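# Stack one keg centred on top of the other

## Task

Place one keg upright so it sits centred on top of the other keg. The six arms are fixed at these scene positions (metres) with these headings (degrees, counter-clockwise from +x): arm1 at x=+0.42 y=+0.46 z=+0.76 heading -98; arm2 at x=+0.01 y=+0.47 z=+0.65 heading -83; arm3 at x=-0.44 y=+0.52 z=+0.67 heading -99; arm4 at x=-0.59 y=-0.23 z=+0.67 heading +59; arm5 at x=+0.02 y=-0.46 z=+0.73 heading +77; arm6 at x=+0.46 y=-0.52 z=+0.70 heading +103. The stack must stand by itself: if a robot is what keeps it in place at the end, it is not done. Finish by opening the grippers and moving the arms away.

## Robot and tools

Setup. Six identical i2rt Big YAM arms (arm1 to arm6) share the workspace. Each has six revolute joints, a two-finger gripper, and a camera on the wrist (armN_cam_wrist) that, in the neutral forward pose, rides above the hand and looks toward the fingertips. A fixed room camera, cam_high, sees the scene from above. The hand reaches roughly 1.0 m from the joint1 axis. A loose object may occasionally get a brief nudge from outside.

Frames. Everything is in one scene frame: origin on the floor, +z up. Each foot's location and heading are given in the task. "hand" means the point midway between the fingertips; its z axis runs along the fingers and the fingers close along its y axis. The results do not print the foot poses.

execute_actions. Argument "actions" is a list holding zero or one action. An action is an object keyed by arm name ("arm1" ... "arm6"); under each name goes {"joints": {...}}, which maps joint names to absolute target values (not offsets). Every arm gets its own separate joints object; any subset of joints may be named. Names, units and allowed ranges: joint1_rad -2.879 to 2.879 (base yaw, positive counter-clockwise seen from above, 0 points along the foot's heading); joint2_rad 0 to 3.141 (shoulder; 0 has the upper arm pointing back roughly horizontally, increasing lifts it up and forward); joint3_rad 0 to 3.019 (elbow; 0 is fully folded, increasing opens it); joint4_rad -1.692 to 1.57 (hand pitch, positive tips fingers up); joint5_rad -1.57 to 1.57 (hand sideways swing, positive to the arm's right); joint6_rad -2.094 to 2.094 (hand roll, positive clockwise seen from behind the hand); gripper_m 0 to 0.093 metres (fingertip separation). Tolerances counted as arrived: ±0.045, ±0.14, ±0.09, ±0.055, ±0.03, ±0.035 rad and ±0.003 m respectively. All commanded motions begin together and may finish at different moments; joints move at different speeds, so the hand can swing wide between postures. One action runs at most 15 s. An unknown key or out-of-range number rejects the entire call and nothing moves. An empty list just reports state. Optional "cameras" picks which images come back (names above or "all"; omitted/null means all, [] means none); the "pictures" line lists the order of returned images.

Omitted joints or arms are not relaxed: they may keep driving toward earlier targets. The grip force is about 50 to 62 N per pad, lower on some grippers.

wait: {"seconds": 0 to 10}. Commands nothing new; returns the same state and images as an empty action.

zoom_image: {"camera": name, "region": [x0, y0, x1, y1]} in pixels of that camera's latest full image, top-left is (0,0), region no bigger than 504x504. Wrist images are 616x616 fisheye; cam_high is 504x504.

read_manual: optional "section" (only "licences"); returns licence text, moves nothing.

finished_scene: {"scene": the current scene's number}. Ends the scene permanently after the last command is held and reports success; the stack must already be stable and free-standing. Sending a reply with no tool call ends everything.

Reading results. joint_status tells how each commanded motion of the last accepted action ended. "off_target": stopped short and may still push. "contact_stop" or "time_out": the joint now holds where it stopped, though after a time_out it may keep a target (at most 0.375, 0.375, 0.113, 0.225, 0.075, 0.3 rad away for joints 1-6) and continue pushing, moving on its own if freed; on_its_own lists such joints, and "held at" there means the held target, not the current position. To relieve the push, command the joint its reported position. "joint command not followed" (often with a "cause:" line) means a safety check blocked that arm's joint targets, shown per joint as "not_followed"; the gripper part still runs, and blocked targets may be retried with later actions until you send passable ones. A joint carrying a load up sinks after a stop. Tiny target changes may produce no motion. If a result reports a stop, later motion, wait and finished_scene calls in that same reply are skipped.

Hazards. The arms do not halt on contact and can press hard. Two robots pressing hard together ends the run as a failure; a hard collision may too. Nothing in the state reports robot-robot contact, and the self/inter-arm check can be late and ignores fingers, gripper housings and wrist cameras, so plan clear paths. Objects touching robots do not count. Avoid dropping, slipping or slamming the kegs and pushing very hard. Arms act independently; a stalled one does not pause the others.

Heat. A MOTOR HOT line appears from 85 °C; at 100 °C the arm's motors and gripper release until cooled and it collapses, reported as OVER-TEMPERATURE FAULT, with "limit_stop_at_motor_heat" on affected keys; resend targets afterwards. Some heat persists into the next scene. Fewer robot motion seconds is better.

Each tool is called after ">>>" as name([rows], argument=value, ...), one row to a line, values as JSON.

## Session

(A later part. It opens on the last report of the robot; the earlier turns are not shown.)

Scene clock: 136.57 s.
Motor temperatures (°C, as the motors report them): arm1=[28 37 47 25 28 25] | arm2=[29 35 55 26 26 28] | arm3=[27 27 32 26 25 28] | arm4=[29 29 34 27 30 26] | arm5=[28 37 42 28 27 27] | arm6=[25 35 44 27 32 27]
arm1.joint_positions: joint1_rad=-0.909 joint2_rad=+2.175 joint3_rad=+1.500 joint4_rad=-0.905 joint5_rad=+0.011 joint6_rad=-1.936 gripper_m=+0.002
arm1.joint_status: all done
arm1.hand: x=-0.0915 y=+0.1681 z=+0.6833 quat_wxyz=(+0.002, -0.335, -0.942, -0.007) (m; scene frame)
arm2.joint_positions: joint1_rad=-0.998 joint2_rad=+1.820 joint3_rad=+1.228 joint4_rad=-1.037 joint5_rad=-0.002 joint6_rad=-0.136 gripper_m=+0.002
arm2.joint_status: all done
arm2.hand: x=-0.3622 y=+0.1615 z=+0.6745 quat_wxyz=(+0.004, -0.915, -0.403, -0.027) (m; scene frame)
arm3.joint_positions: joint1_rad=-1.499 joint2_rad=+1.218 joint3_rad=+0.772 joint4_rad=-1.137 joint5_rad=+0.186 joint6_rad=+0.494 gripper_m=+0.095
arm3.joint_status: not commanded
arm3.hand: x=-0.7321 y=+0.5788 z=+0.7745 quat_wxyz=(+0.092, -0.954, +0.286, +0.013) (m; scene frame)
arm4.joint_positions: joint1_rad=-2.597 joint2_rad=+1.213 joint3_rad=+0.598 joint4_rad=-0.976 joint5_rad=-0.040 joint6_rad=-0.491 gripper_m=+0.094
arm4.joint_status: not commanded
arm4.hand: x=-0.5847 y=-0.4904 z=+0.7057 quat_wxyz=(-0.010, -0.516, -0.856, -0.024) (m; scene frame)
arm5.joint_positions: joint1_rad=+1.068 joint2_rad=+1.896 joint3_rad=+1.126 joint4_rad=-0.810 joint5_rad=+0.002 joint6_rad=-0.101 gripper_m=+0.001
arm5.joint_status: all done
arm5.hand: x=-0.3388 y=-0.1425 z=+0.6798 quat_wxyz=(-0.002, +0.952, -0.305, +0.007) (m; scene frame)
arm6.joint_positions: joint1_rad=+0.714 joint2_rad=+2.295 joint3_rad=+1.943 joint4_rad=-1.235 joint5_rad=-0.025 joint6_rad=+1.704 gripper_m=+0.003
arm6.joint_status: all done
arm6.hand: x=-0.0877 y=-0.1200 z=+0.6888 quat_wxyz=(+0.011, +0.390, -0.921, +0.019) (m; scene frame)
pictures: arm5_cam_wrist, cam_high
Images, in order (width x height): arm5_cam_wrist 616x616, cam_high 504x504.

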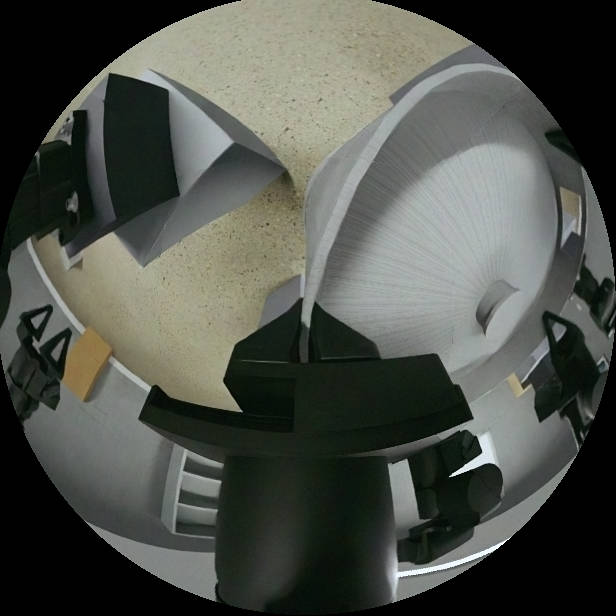

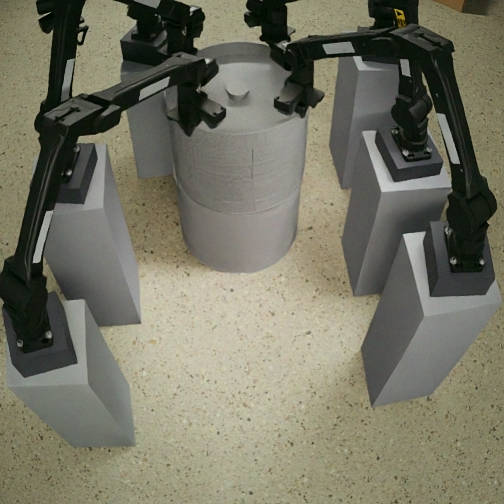

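>>> execute_actions([
  {"arm1":{"joints":{"gripper_m":0.04}},"arm2":{"joints":{"gripper_m":0.04}},"arm5":{"joints":{"gripper_m":0.04}},"arm6":{"joints":{"gripper_m":0.04}}},
], cameras=[])

>>> execute_actions([
  {"arm1":{"joints":{"joint2_rad":1.97,"joint4_rad":-1.1}},"arm2":{"joints":{"joint2_rad":1.55,"joint4_rad":-1.23}},"arm5":{"joints":{"joint2_rad":1.63,"joint4_rad":-1.03}},"arm6":{"joints":{"joint2_rad":2.1,"joint4_rad":-1.42}}},
], cameras=[])

>>> execute_actions([
  {"arm1":{"joints":{"joint1_rad":-0.4,"joint2_rad":1.3,"joint3_rad":1.1,"joint4_rad":-1.3}},"arm2":{"joints":{"joint2_rad":1.0,"joint4_rad":-1.5}},"arm5":{"joints":{"joint2_rad":1.1,"joint4_rad":-1.5}},"arm6":{"joints":{"joint1_rad":0.3,"joint2_rad":1.4,"joint3_rad":1.3,"joint4_rad":-1.4}}},
], cameras=["cam_high"])

>>> zoom_image(camera="cam_high", region=[110,20,370,300])

Scene clock: 145.23 s.
Motor temperatures (°C, as the motors report them): arm1=[28 37 44 25 28 25] | arm2=[29 34 50 26 26 28] | arm3=[27 28 32 26 25 28] | arm4=[29 29 34 27 30 26] | arm5=[28 36 41 28 27 27] | arm6=[25 35 42 27 32 27]
arm1.joint_positions: joint1_rad=-0.899 joint2_rad=+2.175 joint3_rad=+1.499 joint4_rad=-0.917 joint5_rad=+0.004 joint6_rad=-1.918 gripper_m=+0.040
arm1.joint_status: all done
arm1.hand: x=-0.0847 y=+0.1633 z=+0.6831 quat_wxyz=(-0.005, -0.338, -0.941, -0.009) (m; scene frame)
arm2.joint_positions: joint1_rad=-0.998 joint2_rad=+1.815 joint3_rad=+1.228 joint4_rad=-1.057 joint5_rad=-0.001 joint6_rad=-0.136 gripper_m=+0.040
arm2.joint_status: all done
arm2.hand: x=-0.3589 y=+0.1644 z=+0.6773 quat_wxyz=(+0.006, -0.915, -0.403, -0.034) (m; scene frame)
arm3.joint_positions: joint1_rad=-1.499 joint2_rad=+1.218 joint3_rad=+0.772 joint4_rad=-1.137 joint5_rad=+0.186 joint6_rad=+0.494 gripper_m=+0.095
arm3.joint_status: not commanded
arm3.hand: x=-0.7321 y=+0.5788 z=+0.7745 quat_wxyz=(+0.092, -0.954, +0.286, +0.013) (m; scene frame)
arm4.joint_positions: joint1_rad=-2.597 joint2_rad=+1.213 joint3_rad=+0.598 joint4_rad=-0.976 joint5_rad=-0.040 joint6_rad=-0.491 gripper_m=+0.094
arm4.joint_status: not commanded
arm4.hand: x=-0.5847 y=-0.4904 z=+0.7057 quat_wxyz=(-0.010, -0.516, -0.856, -0.024) (m; scene frame)
arm5.joint_positions: joint1_rad=+1.069 joint2_rad=+1.879 joint3_rad=+1.126 joint4_rad=-0.861 joint5_rad=+0.002 joint6_rad=-0.101 gripper_m=+0.040
arm5.joint_status: all done
arm5.hand: x=-0.3320 y=-0.1493 z=+0.6877 quat_wxyz=(+0.005, +0.952, -0.305, +0.023) (m; scene frame)
arm6.joint_positions: joint1_rad=+0.708 joint2_rad=+2.295 joint3_rad=+1.943 joint4_rad=-1.235 joint5_rad=-0.003 joint6_rad=+1.704 gripper_m=+0.040
arm6.joint_status: all done
arm6.hand: x=-0.0829 y=-0.1135 z=+0.6886 quat_wxyz=(+0.002, +0.387, -0.922, +0.013) (m; scene frame)
pictures: none
No camera images: the call's "cameras" was empty. Leave "cameras" out to get every camera's image.

Scene clock: 146.60 s.
Motor temperatures (°C, as the motors report them): arm1=[28 37 44 25 28 25] | arm2=[29 34 49 26 26 28] | arm3=[27 28 32 26 25 28] | arm4=[29 29 34 27 30 26] | arm5=[28 36 41 28 27 27] | arm6=[25 35 42 27 32 27]
arm1.joint_positions: joint1_rad=-0.899 joint2_rad=+1.944 joint3_rad=+1.492 joint4_rad=-1.082 joint5_rad=+0.002 joint6_rad=-1.917 gripper_m=+0.040
arm1.joint_status: all done
arm1.hand: x=-0.0762 y=+0.1680 z=+0.8100 quat_wxyz=(+0.013, -0.339, -0.941, +0.014) (m; scene frame)
arm2.joint_positions: joint1_rad=-0.998 joint2_rad=+1.534 joint3_rad=+1.228 joint4_rad=-1.218 joint5_rad=-0.001 joint6_rad=-0.136 gripper_m=+0.040
arm2.joint_status: all done
arm2.hand: x=-0.3376 y=+0.1830 z=+0.8032 quat_wxyz=(-0.010, -0.915, -0.403, +0.024) (m; scene frame)
arm3.joint_positions: joint1_rad=-1.499 joint2_rad=+1.218 joint3_rad=+0.772 joint4_rad=-1.137 joint5_rad=+0.186 joint6_rad=+0.494 gripper_m=+0.095
arm3.joint_status: not commanded
arm3.hand: x=-0.7321 y=+0.5788 z=+0.7745 quat_wxyz=(+0.092, -0.954, +0.286, +0.013) (m; scene frame)
arm4.joint_positions: joint1_rad=-2.597 joint2_rad=+1.213 joint3_rad=+0.598 joint4_rad=-0.976 joint5_rad=-0.040 joint6_rad=-0.491 gripper_m=+0.094
arm4.joint_status: not commanded
arm4.hand: x=-0.5847 y=-0.4904 z=+0.7057 quat_wxyz=(-0.010, -0.516, -0.856, -0.024) (m; scene frame)
arm5.joint_positions: joint1_rad=+1.069 joint2_rad=+1.604 joint3_rad=+1.126 joint4_rad=-1.021 joint5_rad=+0.002 joint6_rad=-0.101 gripper_m=+0.040
arm5.joint_status: all done
arm5.hand: x=-0.3248 y=-0.1566 z=+0.8095 quat_wxyz=(-0.018, +0.952, -0.305, -0.030) (m; scene frame)
arm6.joint_positions: joint1_rad=+0.708 joint2_rad=+2.093 joint3_rad=+1.938 joint4_rad=-1.408 joint5_rad=-0.003 joint6_rad=+1.704 gripper_m=+0.040
arm6.joint_status: all done
arm6.hand: x=-0.0588 y=-0.1292 z=+0.8172 quat_wxyz=(+0.007, +0.387, -0.922, +0.003) (m; scene frame)
pictures: none
No camera images: the call's "cameras" was empty. Leave "cameras" out to get every camera's image.

Scene clock: 148.30 s.
Motor temperatures (°C, as the motors report them): arm1=[28 36 43 25 28 25] | arm2=[29 34 49 26 26 28] | arm3=[27 28 32 26 25 28] | arm4=[29 29 34 27 30 26] | arm5=[28 35 41 28 27 27] | arm6=[25 35 41 27 32 27]
arm1.joint_positions: joint1_rad=-0.400 joint2_rad=+1.276 joint3_rad=+1.095 joint4_rad=-1.283 joint5_rad=-0.002 joint6_rad=-1.916 gripper_m=+0.040
arm1.joint_status: all done
arm1.hand: x=+0.2257 y=+0.1351 z=+0.9633 quat_wxyz=(+0.023, -0.097, -0.994, +0.049) (m; scene frame)
arm2.joint_positions: joint1_rad=-0.998 joint2_rad=+0.993 joint3_rad=+1.228 joint4_rad=-1.490 joint5_rad=-0.001 joint6_rad=-0.136 gripper_m=+0.040
arm2.joint_status: all done
arm2.hand: x=-0.2364 y=+0.2684 z=+0.9919 quat_wxyz=(-0.047, -0.904, -0.397, +0.152) (m; scene frame)
arm3.joint_positions: joint1_rad=-1.499 joint2_rad=+1.218 joint3_rad=+0.772 joint4_rad=-1.137 joint5_rad=+0.186 joint6_rad=+0.494 gripper_m=+0.095
arm3.joint_status: not commanded
arm3.hand: x=-0.7321 y=+0.5788 z=+0.7745 quat_wxyz=(+0.092, -0.954, +0.286, +0.013) (m; scene frame)
arm4.joint_positions: joint1_rad=-2.597 joint2_rad=+1.213 joint3_rad=+0.598 joint4_rad=-0.976 joint5_rad=-0.040 joint6_rad=-0.491 gripper_m=+0.094
arm4.joint_status: not commanded
arm4.hand: x=-0.5847 y=-0.4904 z=+0.7057 quat_wxyz=(-0.010, -0.516, -0.856, -0.024) (m; scene frame)
arm5.joint_positions: joint1_rad=+1.069 joint2_rad=+1.083 joint3_rad=+1.125 joint4_rad=-1.491 joint5_rad=+0.002 joint6_rad=-0.101 gripper_m=+0.040
arm5.joint_status: all done
arm5.hand: x=-0.2184 y=-0.2516 z=+0.9933 quat_wxyz=(-0.028, +0.951, -0.304, -0.053) (m; scene frame)
arm6.joint_positions: joint1_rad=+0.305 joint2_rad=+1.394 joint3_rad=+1.301 joint4_rad=-1.401 joint5_rad=+0.001 joint6_rad=+1.704 gripper_m=+0.040
arm6.joint_status: all done
arm6.hand: x=+0.2503 y=-0.1520 z=+0.9310 quat_wxyz=(+0.015, +0.194, -0.980, -0.030) (m; scene frame)
pictures: cam_high
joint command not followed: on one or more control steps a check withheld the commanded joint targets of the arm1 arm, and it was not sent them on those steps.
cause: the commanded joint targets would bring a part of the robot too close to another arm (this arm's wrist (the part past joint 4) and the other arm's wrist (the part past joint 4)); next, command targets that bring no part of the robot closer to that arm.
Images, in order (width x height): cam_high 504x504.

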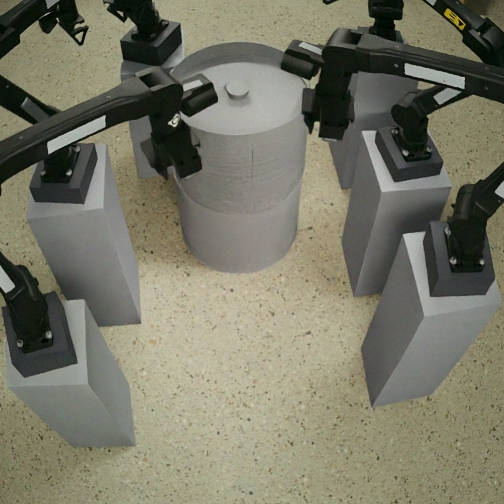

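Region (110, 20, 370, 300) of cam_high's 504x504 image, scaled by 1.800, with more detail than that image has; it fills the left 468 columns of this view, and the rest is white.

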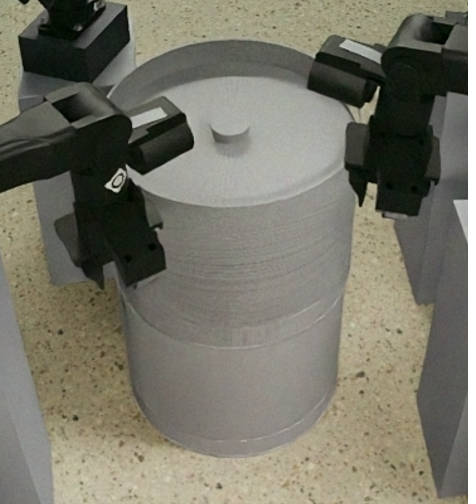

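>>> finished_scene(scene=2)

The scene is finished: the task was done.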